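## Task

Take the lid sitting at lid park LP1 and seat it completely on culture plate E01, which is in nest N1. The plate has to stay where it began, the lid must rest there on its own without the robot supporting it, and the gripper must release it and back away at the end.

## Robot and tools

Robot: one arm with a two-finger parallel gripper; the only camera is cam_wrist (616x616, fisheye, mounted on the wrist). Something may occasionally tug a held part or nudge a loose object.

Frame: the scene frame has its origin on the table surface directly beneath the arm base; +z is up, and +y lies to the left when facing along +x. The base may be slightly tilted, and the reported hand position gets less accurate at long reach. The gripper's fingers point along its own +z axis and close along its own y axis. end_effector_position is the spot between the pads when shut; closed fingertips extend about 33 mm past it, fully open ones about 9 mm. Closing pushes the fingertips roughly 24 mm further out from the arm, so keep that margin above any surface.

The row: every motion uses a single list of 10 numbers in this order: x, y, z (metres, absolute target position in the scene frame), qw, qx, qy, qz (absolute target orientation quaternion, w first, scene frame), then position, force_limit, speed for the fingers, each in -1 to 1. So x..qz form an absolute pose, not an offset. Repeat the desired quaternion in every row; the one echoed in results may have drifted. A target more than 0.6 m from the last reported position along any gripper axis is refused outright.

Finger numbers: position +1 is fully open (140 mm), pads touch near -0.8, and -1 closes until blocked. force_limit maps to squeeze force on parts up to 40 mm wide: about 14 N at -1, 60 N at 0, 107 N at +1. speed maps to pad gap rate: about 30 mm/s at -1, 140 at 0, 250 at +1. To grip, command -1 and confirm object_status = 2. Status codes: 0 moving, 1 blocked while opening, 2 blocked while closing, 3 reached the command or pads met (a thin item could still be held). Stalled fingers stay put until the position number changes by at least 0.01 or the object yields. To squeeze harder while holding, raise force_limit and switch position between -1 and -0.98. position_measured is in counts, nonlinear: 3 fully open, 230 pads touching.

Controller: each control step (1/30 s) the commanded pose is clamped to within 70 mm and 16 degrees of the measured pose, then damped inverse kinematics drives the joints, favouring position over orientation. The elbow cannot fully straighten.

Tools:
- execute_actions {actions, pictures}: actions holds at most one item. Empty list = just read the state. {"rows": [[10 numbers], ...], "steps": n} plays one row per step for up to 15 steps (default 15), reusing the final row if rows run short. {"steps": n} with no rows is a wait of up to 300 steps, counted from the previous result. pictures (boolean) toggles images. Since clamping limits each step, a distant pose may not be reached in one call; afterwards the arm only continues to the last clamped pose, so read the result and send the remainder. A "Hand target" line shows where the controller is currently heading.
- move {target, speed}: target is one 10-number row as above (absolute pose plus finger settings, the latter applied at the start). The gripper follows a straight line from its current pose; speed is the top path speed in m/s, 0.002 to 0.5, default 0.25 (rotation up to twice that in rad/s). Paths last 0.5 to 10 s and are cut at 10 s. The path ignores obstacles, the hand lags and may overshoot the speed, especially near full extension. Faster contact and targets set deeper past contact both mean harder impacts. The result adds a "move:" line: done (settled near target), off_target, moving, held or fault, plus limits (paced = pose was clipped; held = a safety check blocked some steps, after which motion can jump fast) and the distance from target.
- wait {seconds}: 0 to 10 s, sends nothing new.
- zoom_image {camera: "cam_wrist", region: [x0, y0, x1, y1]}: pixel box in the latest image, origin top left, at most 504x504.
- finished_scene {scene}: the number of the current scene; ends it permanently and reports success, then opens the next one.

Result lines: the state gives end_effector_position and end_effector_quat_wxyz. "pose unreachable" means the clearance check altered or stopped the command (the mount block/post counts as arm); HELD marks steps where this happened.

Hazards: joint ranges (rad) are waist ±2.744, shoulder ±1.784, upper arm roll ±2.901, elbow -3.042 to -0.152, forearm roll ±2.807, wrist pitch 0.544 to 4.517, wrist roll ±3.016. Contact torque at a joint's load limit (waist 35, shoulder 35, upper arm roll 32, elbow 30, forearm roll 12, wrist pitch 12, wrist roll 12 N m; held weight included) freezes the arm for 10 s and drops the rest of the call. Holding loads heats motors; a MOTOR HOT warning precedes an OVER-TEMPERATURE FAULT that brakes the arm until cool. Never let anything leave the table. Avoid drops, slips, slams, hard hits and heavy pushes; approach contacts slowly, lower the lid gently onto the plate without shifting it, open the fingers, and lift away before finishing the scene.

Each tool is called after "Request:" as name(argument=value, ...) on one line, values as JSON.

## Session

Request:
execute_actions(actions=[])

Scene clock: 0.00 s of 6000.00 s.
end_effector_position=(+0.5361, -0.0890, +0.1643) position_measured=3 object_status=3 end_effector_quat_wxyz=(-0.093, -0.346, +0.907, +0.221)
Joint positions: [-0.274  0.448 -0.043 -1.605  0.245  1.616  0.474]
Joint velocities: [ 0.002  0.    -0.001  0.001  0.001  0.    -0.001]
Hand target: +0.536, -0.089, +0.164; -0.093, -0.346, +0.907, +0.221

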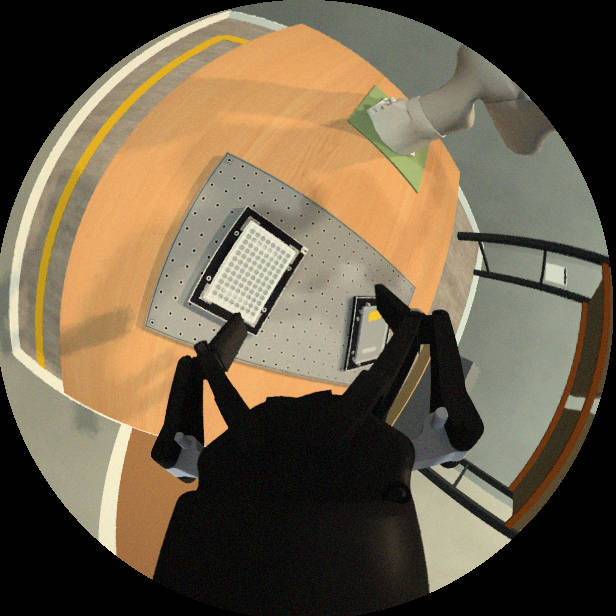

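Request:
zoom_image(camera="cam_wrist", region=[120, 130, 460, 400])

Region (120, 130, 460, 400) of cam_wrist's 616x616 image, scaled by 1.482, with more detail than that image has; it fills the top 400 rows of this view, and the rest is white.

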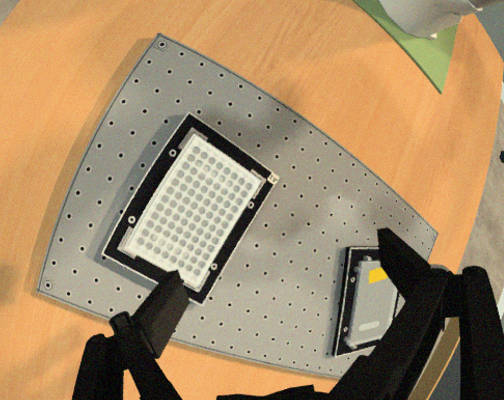

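Request:
move(target=[0.52, -0.05, 0.32, 0, 0, 1, 0, 1, 0, 0])

Scene clock: 6.60 s of 6000.00 s.
end_effector_position=(+0.5197, -0.0484, +0.3237) position_measured=3 object_status=3 end_effector_quat_wxyz=(+0.003, -0.008, +1.000, +0.003)
Joint positions: [-0.118 -0.126  0.007 -1.961  0.007  1.837  1.456]
Joint velocities: [ 0.     0.001 -0.001  0.002 -0.     0.     0.031]
Hand target: +0.520, -0.049, +0.323; +0.002, -0.001, +1.000, +0.001
Off the commanded pose: 0.004 m, 1 deg.
After step 90, 0.80 s passed at rest.
move: off_target

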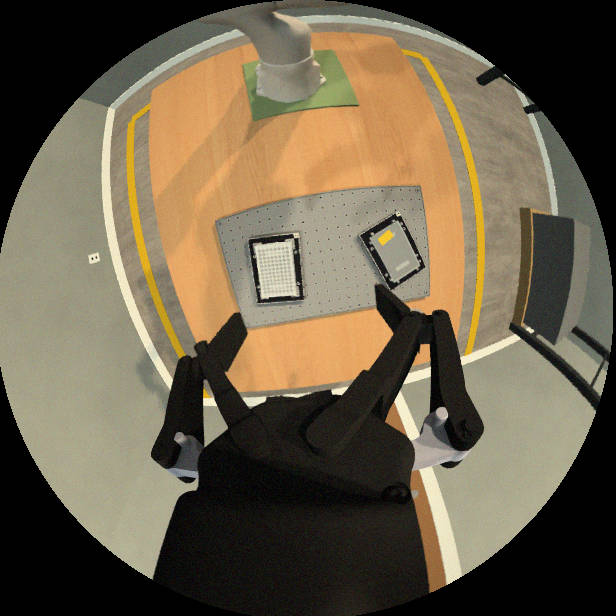

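Request:
zoom_image(camera="cam_wrist", region=[200, 170, 450, 340])

Region (200, 170, 450, 340) of cam_wrist's 616x616 image, scaled by 2.016, with more detail than that image has; it fills the top 343 rows of this view, and the rest is white.

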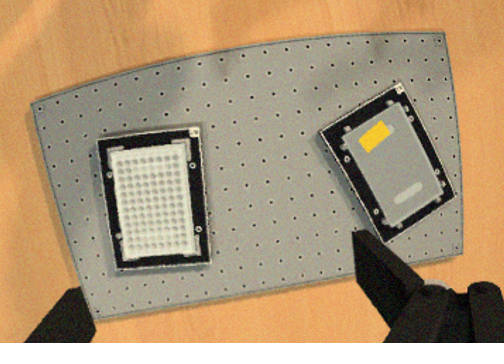

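Request:
move(target=[0.479, 0.152, 0.2, 0, -0.2385, 0.9711, 0, 1, 0, 0])

Scene clock: 35.73 s of 6000.00 s.
end_effector_position=(+0.4749, +0.1533, +0.2006) position_measured=3 object_status=3 end_effector_quat_wxyz=(-0.002, -0.235, +0.972, +0.001)
Joint positions: [ 0.101 -0.111  0.192 -2.262  0.029  2.146  1.387]
Joint velocities: [-0.    -0.     0.     0.    -0.     0.01  -0.011]
Hand target: +0.476, +0.154, +0.200; -0.000, -0.238, +0.971, +0.003
Off the commanded pose: 0.004 m, 1 deg.
After step 90, 24.50 s passed at rest.
move: off_target

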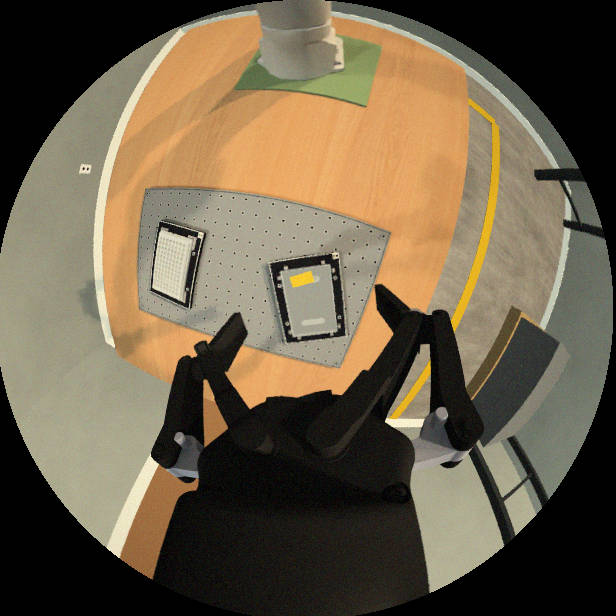

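Request:
zoom_image(camera="cam_wrist", region=[200, 200, 420, 400])

Region (200, 200, 420, 400) of cam_wrist's 616x616 image, scaled by 2.291, with more detail than that image has; it fills the top 458 rows of this view, and the rest is white.

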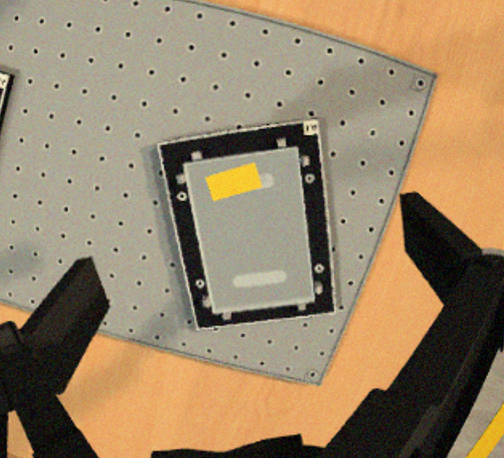

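Request:
move(target=[0.479, 0.152, 0.11, 0, -0.2385, 0.9711, 0, 1, 0, 0])

Scene clock: 41.60 s of 6000.00 s.
end_effector_position=(+0.4772, +0.1521, +0.1097) position_measured=3 object_status=3 end_effector_quat_wxyz=(-0.002, -0.240, +0.971, +0.002)
Joint positions: [ 0.101  0.032  0.192 -2.355 -0.002  2.379  1.394]
Joint velocities: [-0.001 -0.001 -0.     0.    -0.001  0.012  0.004]
Hand target: +0.479, +0.152, +0.110; +0.000, -0.238, +0.971, +0.001
Off the commanded pose: 0.002 m, 0 deg.
After step 90, 1.73 s passed at rest.
move: done

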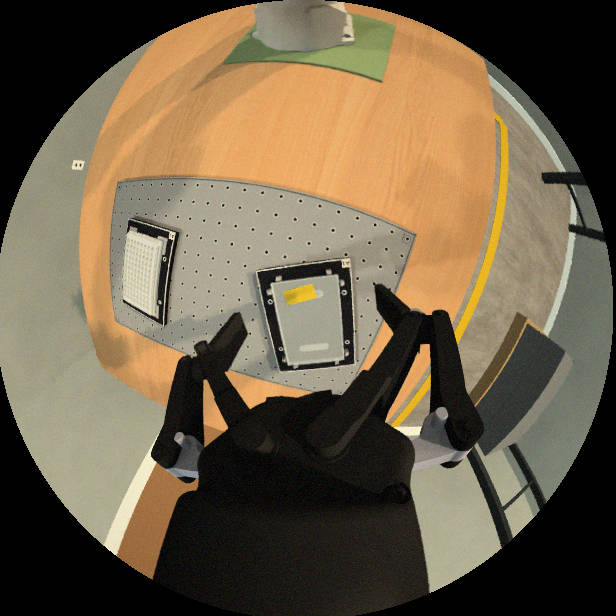

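Request:
move(target=[0.479, 0.152, 0.06, 0, -0.2385, 0.9711, 0, 1, 0, 0])

Scene clock: 50.50 s of 6000.00 s.
end_effector_position=(+0.4775, +0.1522, +0.0601) position_measured=3 object_status=3 end_effector_quat_wxyz=(-0.002, -0.241, +0.970, +0.002)
Joint positions: [ 0.101  0.133  0.19  -2.382 -0.036  2.506  1.415]
Joint velocities: [ 0.001 -0.    -0.001 -0.    -0.003  0.013  0.01 ]
Hand target: +0.479, +0.152, +0.060; +0.000, -0.238, +0.971, +0.001
Off the commanded pose: 0.002 m, 0 deg.
After step 90, 4.90 s passed at rest.
move: done

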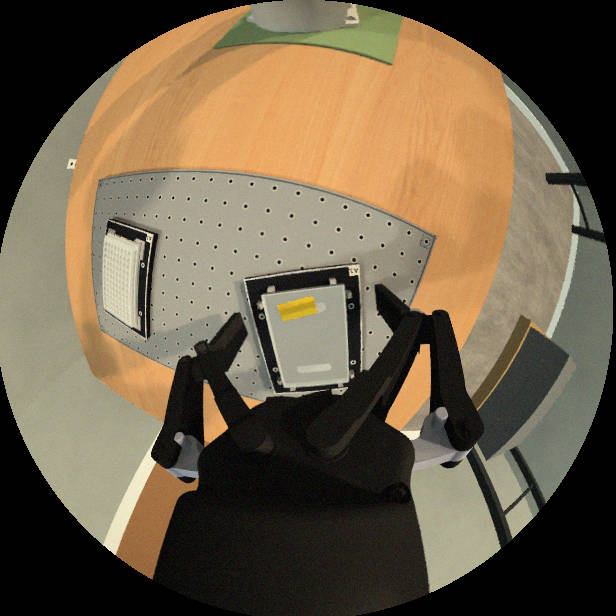

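Request:
move(target=[0.508, 0.168, 0.06, 0, -0.2385, 0.9711, 0, 1, 0, 0])

Scene clock: 72.63 s of 6000.00 s.
end_effector_position=(+0.5084, +0.1699, +0.0606) position_measured=3 object_status=3 end_effector_quat_wxyz=(+0.003, -0.243, +0.970, +0.002)
Joint positions: [ 0.118  0.212  0.187 -2.271 -0.055  2.482  1.439]
Joint velocities: [ 0.006  0.005 -0.007  0.007 -0.004 -0.016  0.019]
Hand target: +0.508, +0.169, +0.060; +0.000, -0.238, +0.971, +0.001
Off the commanded pose: 0.002 m, 1 deg.
After step 90, 18.40 s passed at rest.
move: done

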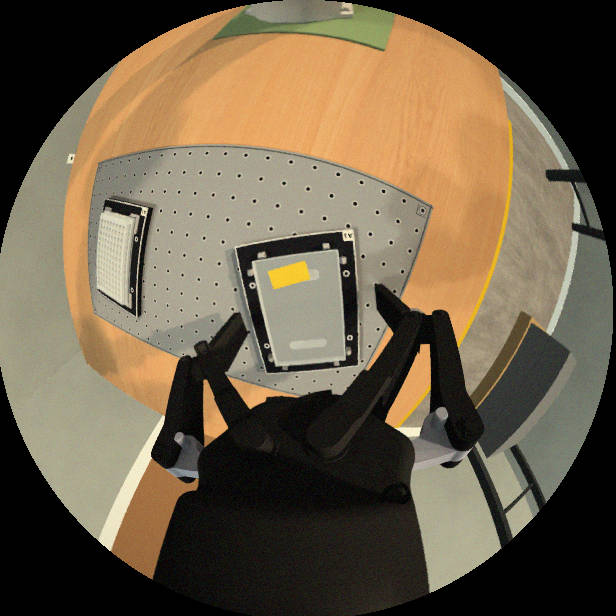

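Request:
move(target=[0.512, 0.171, 0.045, 0, -0.2385, 0.9711, 0, 0.5, 0, 0], speed=0.05)

Scene clock: 79.23 s of 6000.00 s.
end_effector_position=(+0.5083, +0.1716, +0.0587) position_measured=66 object_status=3 end_effector_quat_wxyz=(-0.003, -0.244, +0.970, -0.000)
Joint positions: [ 0.126  0.224  0.185 -2.255 -0.065  2.466  1.449]
Joint velocities: [ 0.004  0.002 -0.004  0.002 -0.003 -0.005  0.003]
Hand target: +0.511, +0.171, +0.045; -0.000, -0.238, +0.971, +0.000
Off the commanded pose: 0.014 m, 1 deg.
After step 90, 2.90 s passed at rest.
move: off_target

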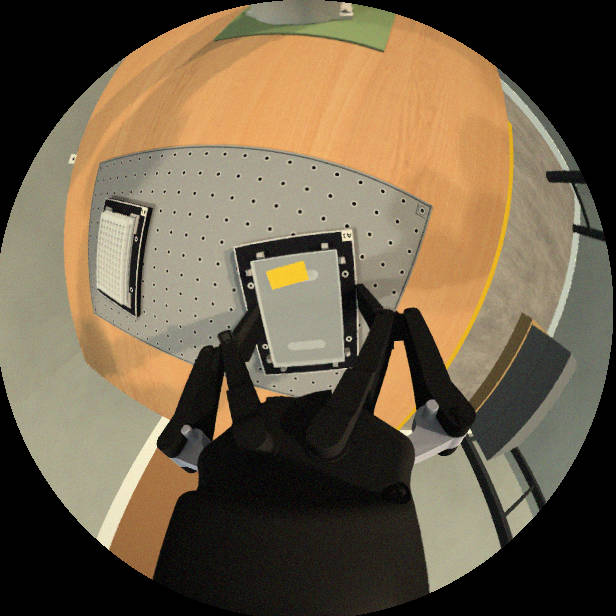

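Request:
zoom_image(camera="cam_wrist", region=[200, 210, 420, 400])

Region (200, 210, 420, 400) of cam_wrist's 616x616 image, scaled by 2.291, with more detail than that image has; it fills the top 435 rows of this view, and the rest is white.

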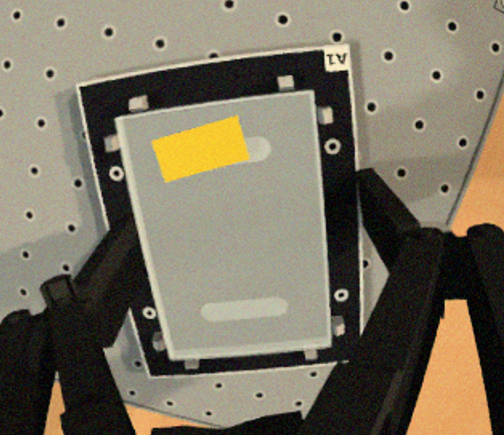

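Request:
move(target=[0.510, 0.171, 0.066, 0, -0.2385, 0.9711, 0, 0.5, 0, 0], speed=0.03)

Request:
move(target=[0.510, 0.171, 0.066, 0, -0.2385, 0.9711, 0, -1, -0.2, -0.5], speed=0.03)

Scene clock: 96.13 s of 6000.00 s.
end_effector_position=(+0.5109, +0.1721, +0.0658) position_measured=66 object_status=3 end_effector_quat_wxyz=(+0.002, -0.243, +0.970, -0.001)
Joint positions: [ 0.126  0.211  0.184 -2.255 -0.063  2.462  1.449]
Joint velocities: [-0.001 -0.     0.     0.001  0.002 -0.004  0.   ]
Hand target: +0.510, +0.171, +0.066; +0.000, -0.239, +0.971, -0.000
Off the commanded pose: 0.001 m, 1 deg.
After step 90, 13.20 s passed at rest.
move: done

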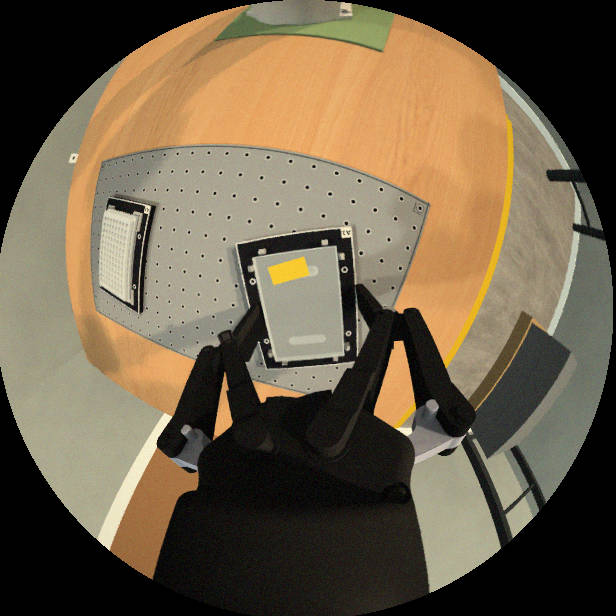

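Scene clock: 96.83 s of 6000.00 s.
end_effector_position=(+0.5143, +0.1671, +0.0688) position_measured=103 object_status=2 end_effector_quat_wxyz=(+0.004, -0.238, +0.971, -0.002)
Joint positions: [ 0.121  0.206  0.18  -2.254 -0.064  2.461  1.451]
Joint velocities: [ 0.001 -0.002 -0.002 -0.001 -0.001  0.001 -0.   ]
Hand target: +0.510, +0.171, +0.066; +0.000, -0.239, +0.971, -0.000
Off the commanded pose: 0.006 m, 1 deg.
move: off_target

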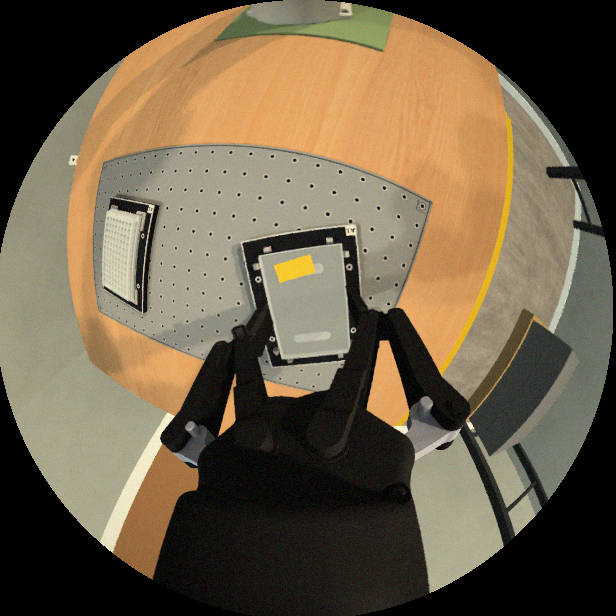

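Request:
move(target=[0.514, 0.167, 0.13, 0, -0.2385, 0.9711, 0, -1, -0.2, -0.5], speed=0.05)

Scene clock: 100.30 s of 6000.00 s.
end_effector_position=(+0.5149, +0.1665, +0.1294) position_measured=103 object_status=2 end_effector_quat_wxyz=(+0.002, -0.236, +0.972, -0.002)
Joint positions: [ 0.121  0.102  0.181 -2.207 -0.029  2.308  1.428]
Joint velocities: [ 0.001 -0.001  0.001 -0.001  0.001 -0.012 -0.005]
Hand target: +0.514, +0.167, +0.130; -0.000, -0.239, +0.971, -0.001
Off the commanded pose: 0.001 m, 0 deg.
move: done

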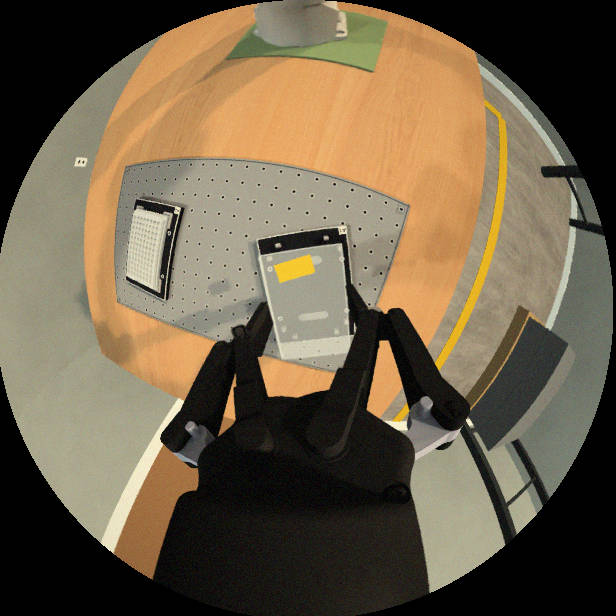

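Request:
move(target=[0.512, -0.09, 0.13, 0, 0.0488, 0.9988, 0, -1, -0.2, -0.5], speed=0.15)

Scene clock: 120.90 s of 6000.00 s.
end_effector_position=(+0.5157, -0.0943, +0.1299) position_measured=103 object_status=2 end_effector_quat_wxyz=(+0.002, +0.042, +0.999, -0.005)
Joint positions: [-0.128  0.053 -0.063 -2.269 -0.01   2.323  1.486]
Joint velocities: [ 0.     0.     0.     0.003 -0.001 -0.001  0.012]
Hand target: +0.516, -0.094, +0.130; +0.002, +0.049, +0.999, -0.004
Off the commanded pose: 0.006 m, 1 deg.
After step 90, 15.30 s passed at rest.
move: off_target

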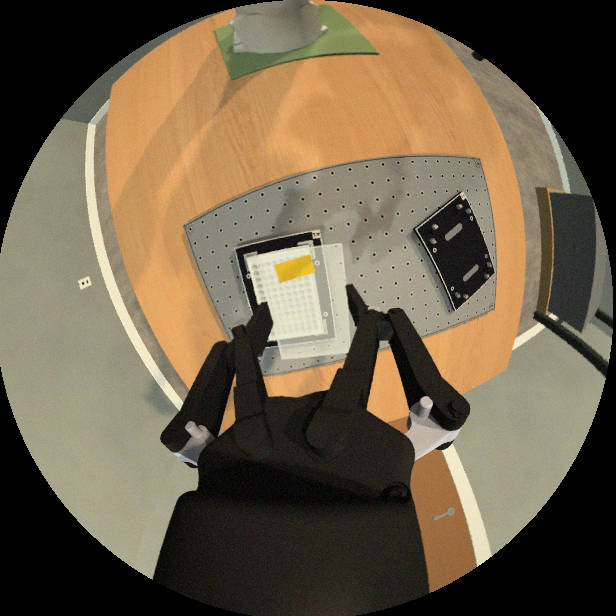

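Request:
zoom_image(camera="cam_wrist", region=[200, 200, 420, 400])

Region (200, 200, 420, 400) of cam_wrist's 616x616 image, scaled by 2.291, with more detail than that image has; it fills the top 458 rows of this view, and the rest is white.

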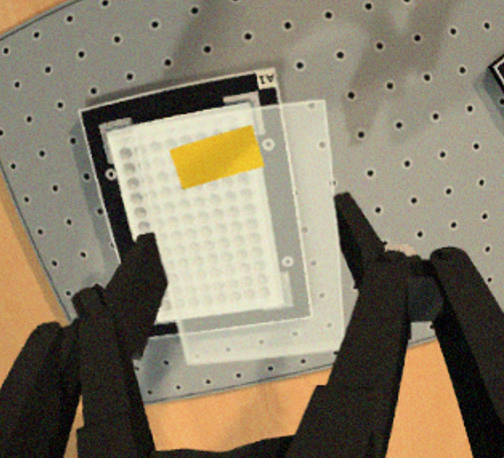

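Request:
move(target=[0.5085, -0.1125, 0.10, 0, 0.0488, 0.9988, 0, -1, -0.2, -0.5], speed=0.05)

Scene clock: 136.40 s of 6000.00 s.
end_effector_position=(+0.5080, -0.1126, +0.1005) position_measured=103 object_status=2 end_effector_quat_wxyz=(-0.002, +0.053, +0.999, -0.001)
Joint positions: [-0.156  0.099 -0.074 -2.296  0.005  2.388  1.457]
Joint velocities: [-0.002  0.001 -0.     0.002  0.002  0.011 -0.015]
Hand target: +0.509, -0.113, +0.100; -0.000, +0.049, +0.999, -0.000
Off the commanded pose: 0.001 m, 0 deg.
After step 90, 11.37 s passed at rest.
move: done

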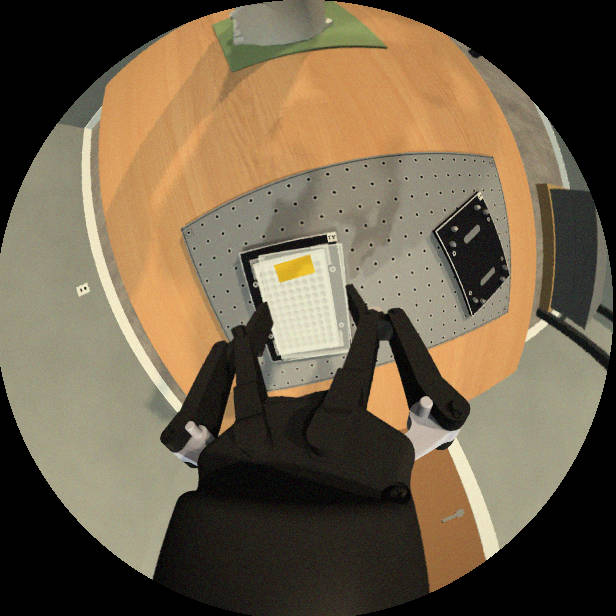

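Request:
zoom_image(camera="cam_wrist", region=[220, 215, 390, 375])

Region (220, 215, 390, 375) of cam_wrist's 616x616 image, scaled by 2.965, with more detail than that image has; it fills the top 474 rows of this view, and the rest is white.

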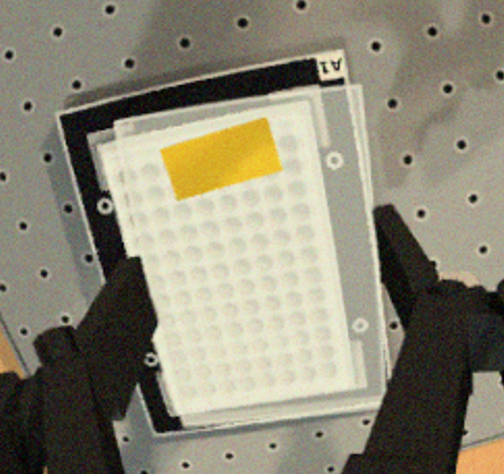

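Request:
move(target=[0.5122, -0.1237, 0.09, 0, 0.0488, 0.9988, 0, -1, -0.2, -0.5], speed=0.03)

Scene clock: 152.37 s of 6000.00 s.
end_effector_position=(+0.5100, -0.1231, +0.0893) position_measured=103 object_status=2 end_effector_quat_wxyz=(-0.003, +0.052, +0.999, -0.001)
Joint positions: [-0.173  0.132 -0.076 -2.285  0.009  2.408  1.434]
Joint velocities: [-0.004  0.001 -0.001  0.004  0.001  0.007 -0.015]
Hand target: +0.512, -0.124, +0.090; -0.000, +0.049, +0.999, -0.000
Off the commanded pose: 0.002 m, 1 deg.
After step 90, 12.13 s passed at rest.
move: done

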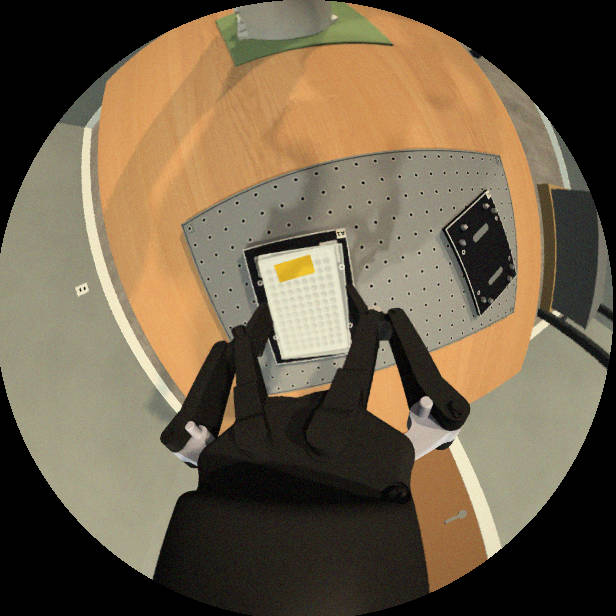

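Request:
zoom_image(camera="cam_wrist", region=[220, 215, 390, 375])

Region (220, 215, 390, 375) of cam_wrist's 616x616 image, scaled by 2.965, with more detail than that image has; it fills the top 474 rows of this view, and the rest is white.

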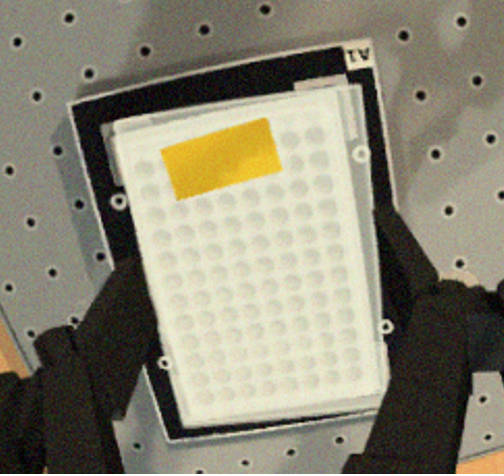

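Request:
move(target=[0.5122, -0.1237, 0.078, 0, 0.0488, 0.9988, 0, -1, -0.2, -0.5], speed=0.01)

Scene clock: 163.17 s of 6000.00 s.
end_effector_position=(+0.5121, -0.1240, +0.0848) position_measured=103 object_status=2 end_effector_quat_wxyz=(-0.000, +0.051, +0.999, -0.001)
Joint positions: [-0.174  0.143 -0.076 -2.286  0.012  2.425  1.429]
Joint velocities: [-0.002 -0.    -0.001  0.001  0.001  0.003  0.   ]
Hand target: +0.512, -0.124, +0.078; -0.000, +0.049, +0.999, +0.000
Off the commanded pose: 0.007 m, 0 deg.
After step 90, 6.40 s passed at rest.
move: off_target

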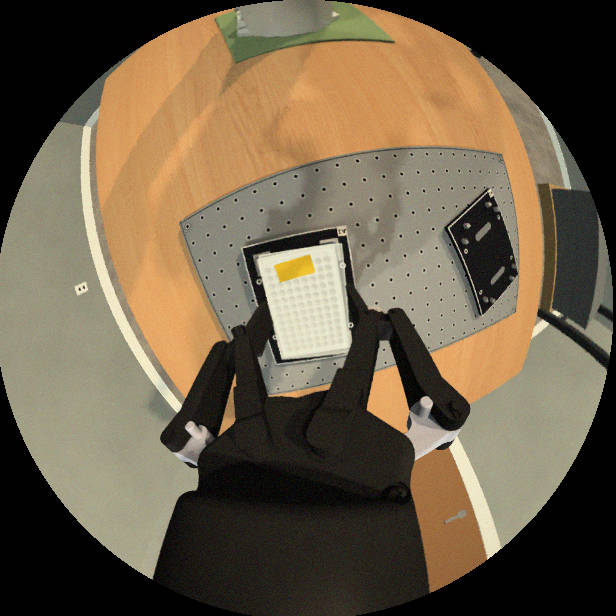

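Request:
zoom_image(camera="cam_wrist", region=[220, 215, 390, 375])

Region (220, 215, 390, 375) of cam_wrist's 616x616 image, scaled by 2.965, with more detail than that image has; it fills the top 474 rows of this view, and the rest is white.

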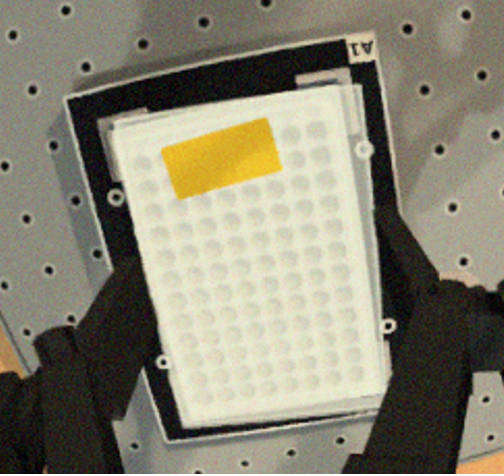

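Request:
zoom_image(camera="cam_wrist", region=[245, 232, 355, 282])

Region (245, 232, 355, 282) of cam_wrist's 616x616 image, scaled by 4.582, with more detail than that image has; it fills the top 229 rows of this view, and the rest is white.

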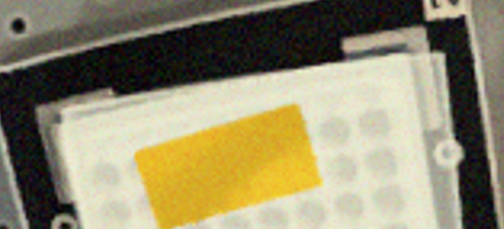

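Request:
move(target=[0.5127, -0.1289, 0.088, 0, 0.0488, 0.9988, 0, -1, -0.2, -0.5], speed=0.01)

Scene clock: 173.33 s of 6000.00 s.
end_effector_position=(+0.5131, -0.1285, +0.0874) position_measured=103 object_status=2 end_effector_quat_wxyz=(+0.001, +0.052, +0.999, -0.001)
Joint positions: [-0.182  0.141 -0.076 -2.28   0.012  2.42   1.422]
Joint velocities: [-0.005 -0.     0.     0.001 -0.001 -0.004 -0.011]
Hand target: +0.513, -0.129, +0.088; +0.000, +0.049, +0.999, -0.000
Off the commanded pose: 0.001 m, 0 deg.
After step 90, 6.37 s passed at rest.
move: done

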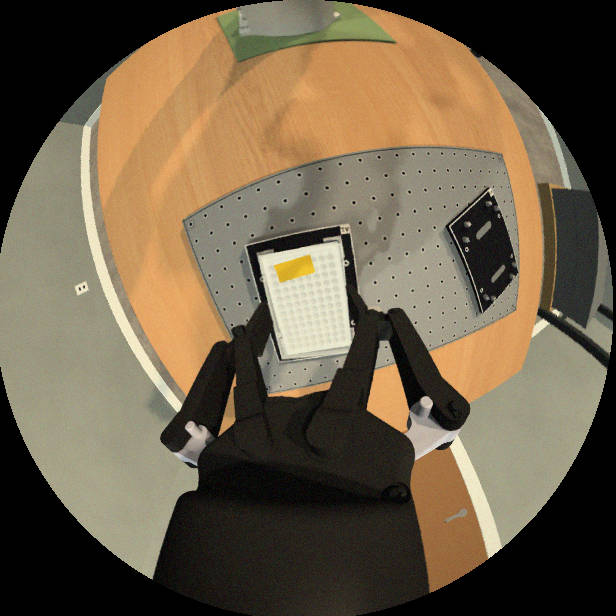

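Request:
zoom_image(camera="cam_wrist", region=[235, 220, 375, 370])

Region (235, 220, 375, 370) of cam_wrist's 616x616 image, scaled by 3.360, with more detail than that image has; it fills the left 470 columns of this view, and the rest is white.

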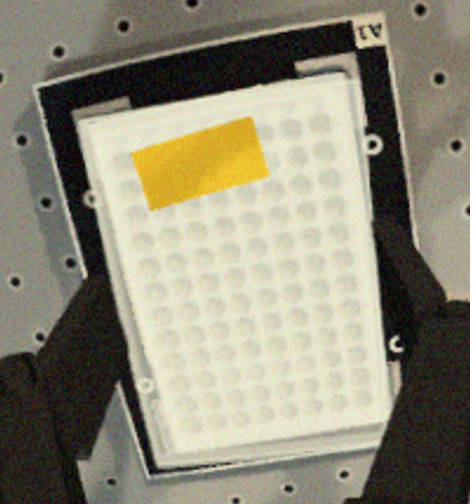

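Request:
move(target=[0.5127, -0.1289, 0.078, 0, 0.0488, 0.9988, 0, -1, -0.2, -0.5], speed=0.008)

Scene clock: 176.67 s of 6000.00 s.
end_effector_position=(+0.5134, -0.1290, +0.0824) position_measured=103 object_status=2 end_effector_quat_wxyz=(+0.000, +0.049, +0.999, -0.001)
Joint positions: [-0.183  0.152 -0.076 -2.28   0.013  2.431  1.414]
Joint velocities: [-0.001 -0.001 -0.001  0.    -0.001 -0.    -0.004]
Hand target: +0.513, -0.129, +0.078; -0.000, +0.049, +0.999, +0.000
Off the commanded pose: 0.004 m, 0 deg.
move: off_target

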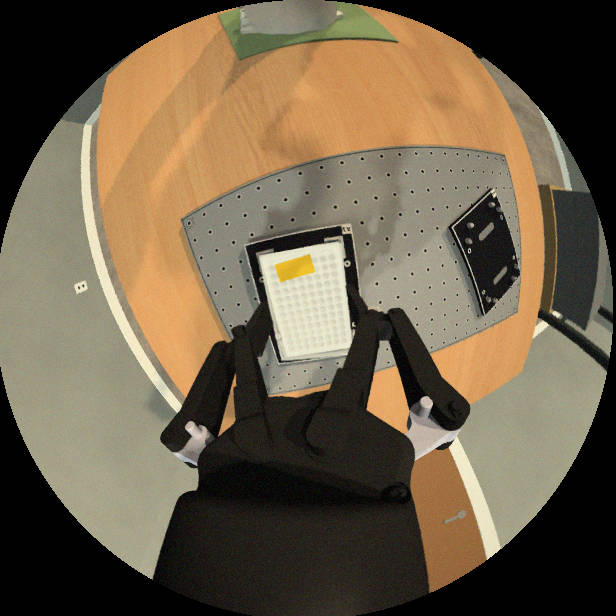

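Request:
zoom_image(camera="cam_wrist", region=[235, 220, 375, 370])

Region (235, 220, 375, 370) of cam_wrist's 616x616 image, scaled by 3.360, with more detail than that image has; it fills the left 470 columns of this view, and the rest is white.

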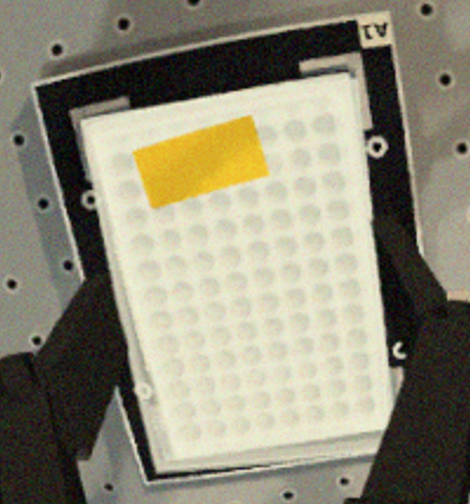

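Request:
move(target=[0.5134, -0.1290, 0.0824, 0, 0.0488, 0.9988, 0, 0.5, -0.2, -0.5], speed=0.01)

Scene clock: 193.30 s of 6000.00 s.
end_effector_position=(+0.5134, -0.1290, +0.0825) position_measured=66 object_status=3 end_effector_quat_wxyz=(+0.000, +0.048, +0.999, -0.001)
Joint positions: [-0.183  0.152 -0.076 -2.28   0.013  2.43   1.414]
Joint velocities: [ 0.001 -0.001 -0.001  0.    -0.     0.001 -0.002]
Hand target: +0.513, -0.129, +0.082; -0.000, +0.049, +0.999, -0.000
Off the commanded pose: 0.000 m, 0 deg.
After step 90, 12.93 s passed at rest.
move: done

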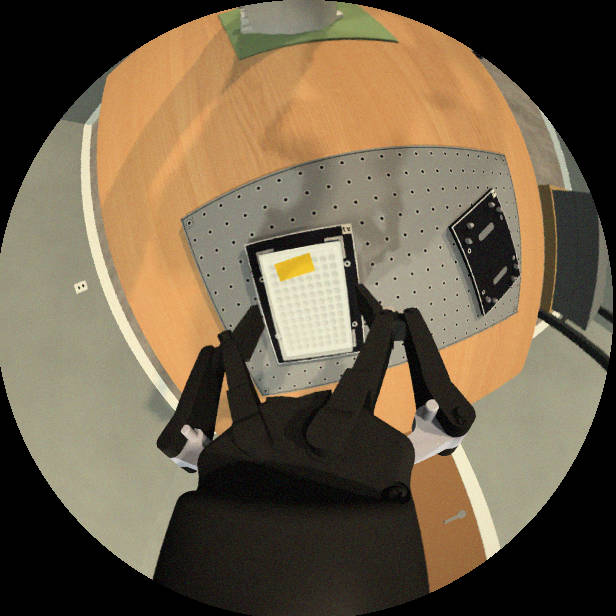

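Request:
zoom_image(camera="cam_wrist", region=[235, 220, 375, 370])

Region (235, 220, 375, 370) of cam_wrist's 616x616 image, scaled by 3.360, with more detail than that image has; it fills the left 470 columns of this view, and the rest is white.

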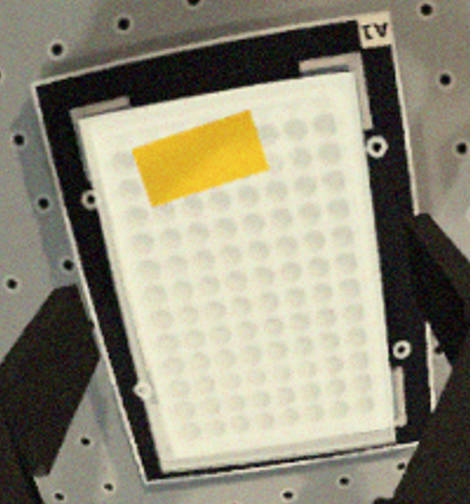

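Request:
move(target=[0.5134, -0.1290, 0.17, 0, 0.0488, 0.9988, 0, 1, 0, 0], speed=0.1, pictures=false)

Request:
move(target=[0.375, -0.116, 0.10, 0.5365, 0.0412, 0.8424, -0.0263, 1, 0, 0], speed=0.1)


Scene clock: 240.50 s of 6000.00 s.
end_effector_position=(+0.3606, -0.1349, +0.0921) position_measured=3 object_status=3 end_effector_quat_wxyz=(+0.550, -0.007, +0.831, +0.078)
Joint positions: [ 0.188 -1.772 -1.839 -3.029  1.382  3.71  -1.543]
Joint velocities: [-0.033 -0.001 -0.033 -0.     0.008 -0.026 -0.071]
Hand target: +0.362, -0.133, +0.094; +0.555, -0.015, +0.829, +0.074
Off the commanded pose: 0.025 m, 13 deg.
joint sent to its limit — the command would take joint 2 (shoulder) past its lower limit and joint 4 (elbow) past its lower limit, so those joints were sent only as far as their limits.
After step 90, 34.93 s passed at rest.
move: off_target; limits=paced

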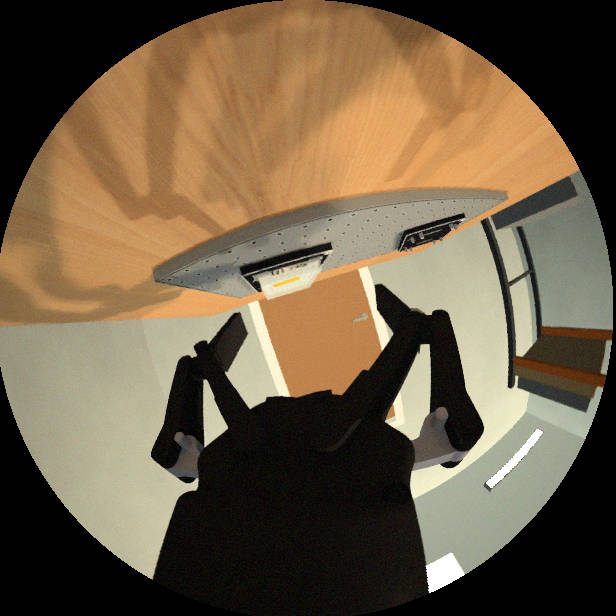

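Request:
zoom_image(camera="cam_wrist", region=[200, 200, 400, 330])

Region (200, 200, 400, 330) of cam_wrist's 616x616 image, scaled by 2.520, with more detail than that image has; it fills the top 328 rows of this view, and the rest is white.

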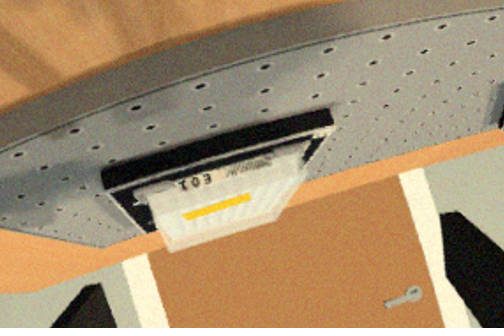

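Request:
zoom_image(camera="cam_wrist", region=[235, 235, 345, 305])

Region (235, 235, 345, 305) of cam_wrist's 616x616 image, scaled by 4.582, with more detail than that image has; it fills the top 321 rows of this view, and the rest is white.

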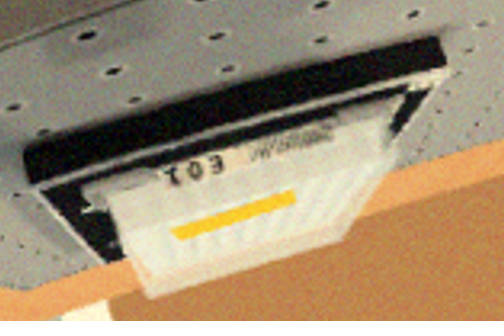

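Request:
move(target=[0.45, -0.10, 0.25, 0, 0.0488, 0.9988, 0, 1, 0, 0], speed=0.1)

Scene clock: 257.03 s of 6000.00 s.
end_effector_position=(+0.4576, -0.0869, +0.2640) position_measured=3 object_status=3 end_effector_quat_wxyz=(+0.019, +0.055, +0.998, -0.004)
Joint positions: [ 1.934 -0.665 -1.647 -1.719  2.443  4.522 -1.047]
Joint velocities: [ 0.008  0.005 -0.009  0.004  0.01   0.    -0.039]
Hand target: +0.457, -0.086, +0.265; +0.017, +0.047, +0.999, -0.004
Off the commanded pose: 0.021 m, 2 deg.
joint sent to its limit — the command would take joint 6 (wrist pitch) past its upper limit, so that joint was sent only as far as its limit.
After step 90, 6.67 s passed at rest.
move: off_target

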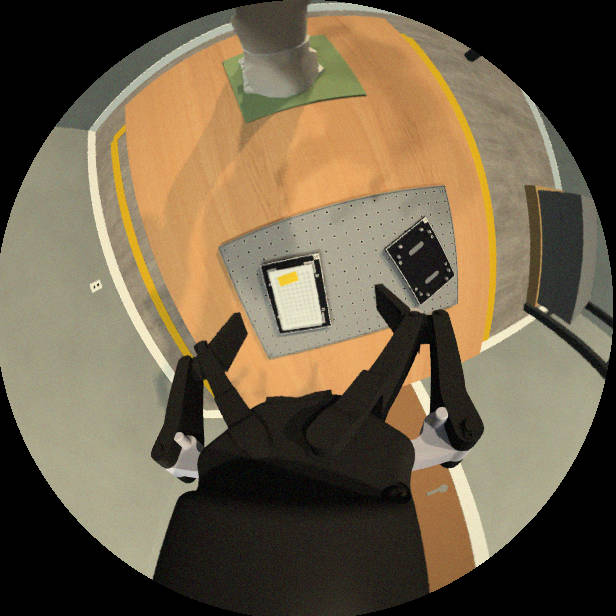

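Request:
zoom_image(camera="cam_wrist", region=[240, 235, 350, 345])

Region (240, 235, 350, 345) of cam_wrist's 616x616 image, scaled by 4.582, with more detail than that image has.

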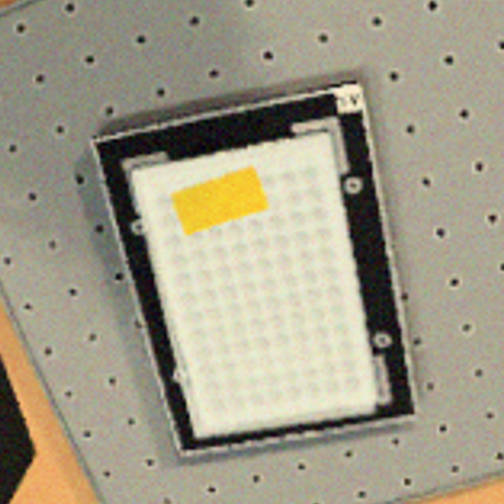

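Request:
move(target=[0.5134, -0.129, 0.13, 0, 0.0488, 0.9988, 0, -1, 0, 0], speed=0.1)

Scene clock: 277.97 s of 6000.00 s.
end_effector_position=(+0.5138, -0.1304, +0.1319) position_measured=233 object_status=3 end_effector_quat_wxyz=(-0.001, +0.056, +0.998, +0.001)
Joint positions: [ 2.156 -0.939 -1.916 -1.558  2.239  4.448 -1.08 ]
Joint velocities: [ 0.001 -0.004 -0.     0.003 -0.008 -0.001 -0.006]
Hand target: +0.516, -0.131, +0.131; +0.001, +0.051, +0.999, +0.001
Off the commanded pose: 0.002 m, 1 deg.
After step 90, 15.97 s passed at rest.
move: done

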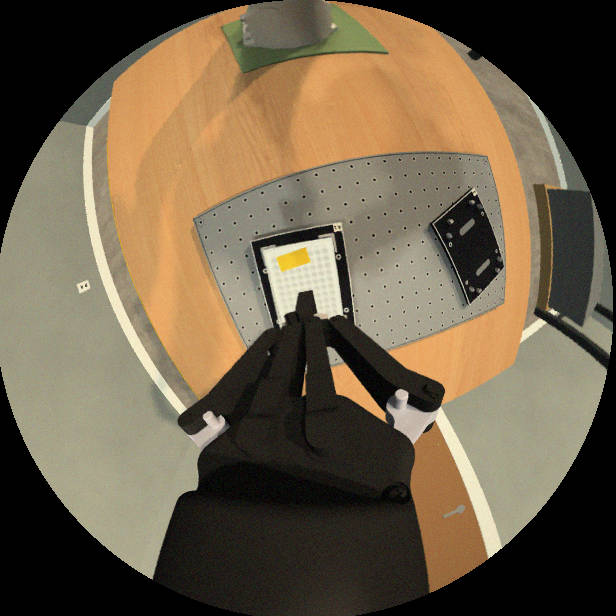

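Request:
move(target=[0.5134, -0.129, 0.104, 0, 0.0488, 0.9988, 0, -1, 0, 0], speed=0.05)

Request:
move(target=[0.5134, -0.129, 0.092, 0, 0.0488, 0.9988, 0, -1, 0, 0], speed=0.008)

Scene clock: 281.63 s of 6000.00 s.
end_effector_position=(+0.5125, -0.1293, +0.1053) position_measured=233 object_status=3 end_effector_quat_wxyz=(-0.002, +0.047, +0.999, +0.001)
Joint positions: [ 2.164 -0.957 -1.947 -1.591  2.218  4.401 -1.078]
Joint velocities: [ 0.004 -0.001 -0.006  0.     0.001 -0.014  0.001]
Hand target: +0.514, -0.129, +0.104; +0.000, +0.049, +0.999, -0.000
Off the commanded pose: 0.002 m, 0 deg.
move: done

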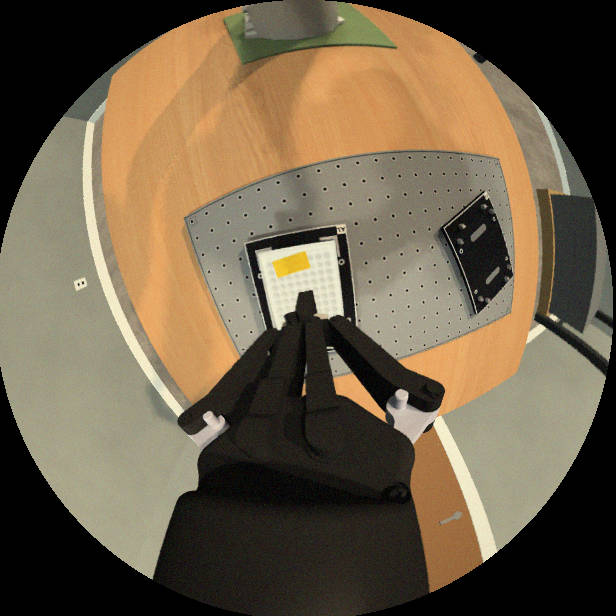

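Scene clock: 283.53 s of 6000.00 s.
end_effector_position=(+0.5127, -0.1293, +0.0997) position_measured=233 object_status=3 end_effector_quat_wxyz=(-0.002, +0.046, +0.999, -0.002)
Joint positions: [ 2.168 -0.958 -1.957 -1.599  2.212  4.39  -1.072]
Joint velocities: [ 0.    -0.001  0.001 -0.002 -0.     0.     0.006]
Hand target: +0.514, -0.129, +0.092; -0.000, +0.049, +0.999, -0.000
Off the commanded pose: 0.008 m, 0 deg.
move: off_target

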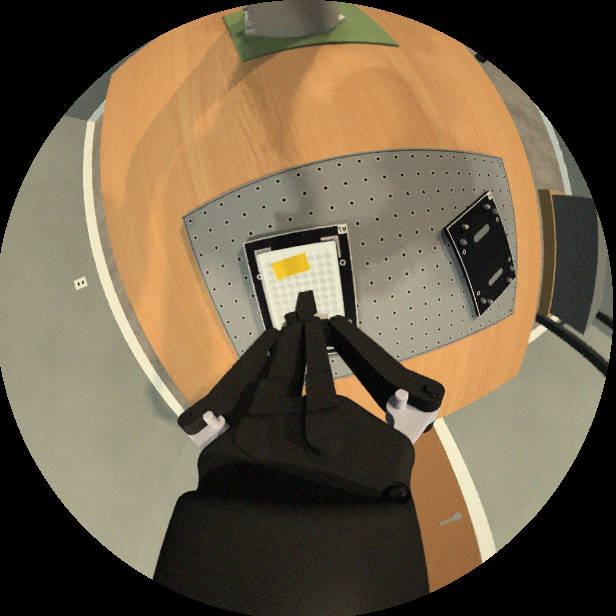

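Request:
zoom_image(camera="cam_wrist", region=[235, 215, 375, 345])

Region (235, 215, 375, 345) of cam_wrist's 616x616 image, scaled by 3.600, with more detail than that image has; it fills the top 468 rows of this view, and the rest is white.

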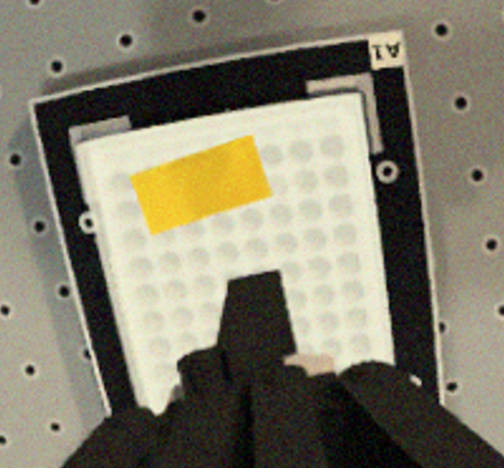

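Request:
move(target=[0.5134, -0.129, 0.17, 0, 0.0488, 0.9988, 0, 1, 0, 0], speed=0.1)

Request:
move(target=[0.40, -0.118, 0.10, 0.3822, 0.0451, 0.9228, -0.0187, 1, 0, 0], speed=0.08)

Scene clock: 322.83 s of 6000.00 s.
end_effector_position=(+0.5135, -0.1283, +0.1693) position_measured=3 object_status=0 end_effector_quat_wxyz=(+0.002, +0.051, +0.999, -0.001)
Joint positions: [ 2.146 -0.905 -1.87  -1.527  2.263  4.506 -1.101]
Joint velocities: [-0.001 -0.004  0.004 -0.    -0.001  0.013 -0.007]
Hand target: +0.512, -0.128, +0.170; -0.000, +0.048, +0.999, +0.001
Off the commanded pose: 0.001 m, 0 deg.
After step 90, 35.07 s passed at rest.
move: done

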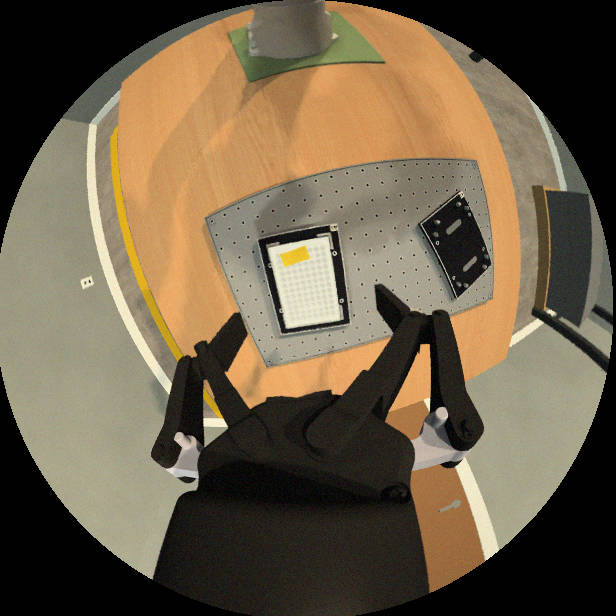

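Scene clock: 328.57 s of 6000.00 s.
end_effector_position=(+0.3989, -0.1192, +0.0892) position_measured=3 object_status=3 end_effector_quat_wxyz=(+0.372, +0.046, +0.927, -0.011)
Joint positions: [-0.207 -0.297 -0.11  -2.9    2.59   2.899 -1.195]
Joint velocities: [-0.025 -0.     0.032 -0.004  0.005 -0.012 -0.028]
Hand target: +0.399, -0.118, +0.089; +0.374, +0.040, +0.927, -0.013
Off the commanded pose: 0.011 m, 2 deg.
move: off_target

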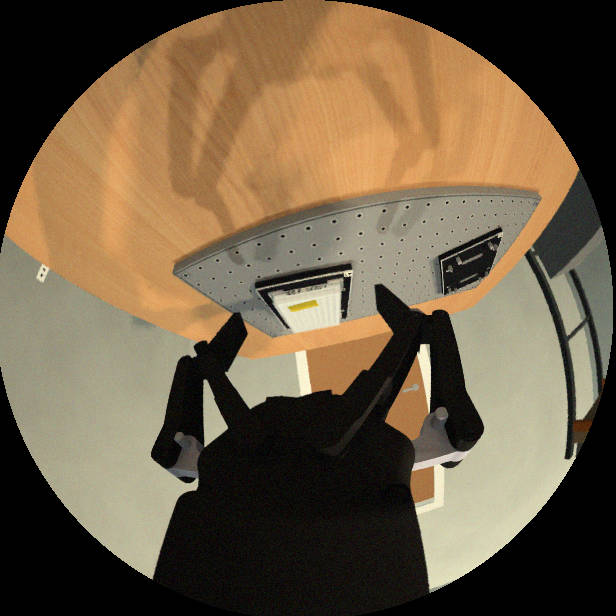

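Request:
zoom_image(camera="cam_wrist", region=[240, 250, 370, 340])

Region (240, 250, 370, 340) of cam_wrist's 616x616 image, scaled by 3.877, with more detail than that image has; it fills the top 349 rows of this view, and the rest is white.

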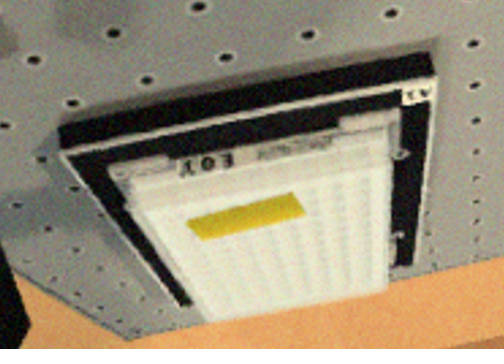

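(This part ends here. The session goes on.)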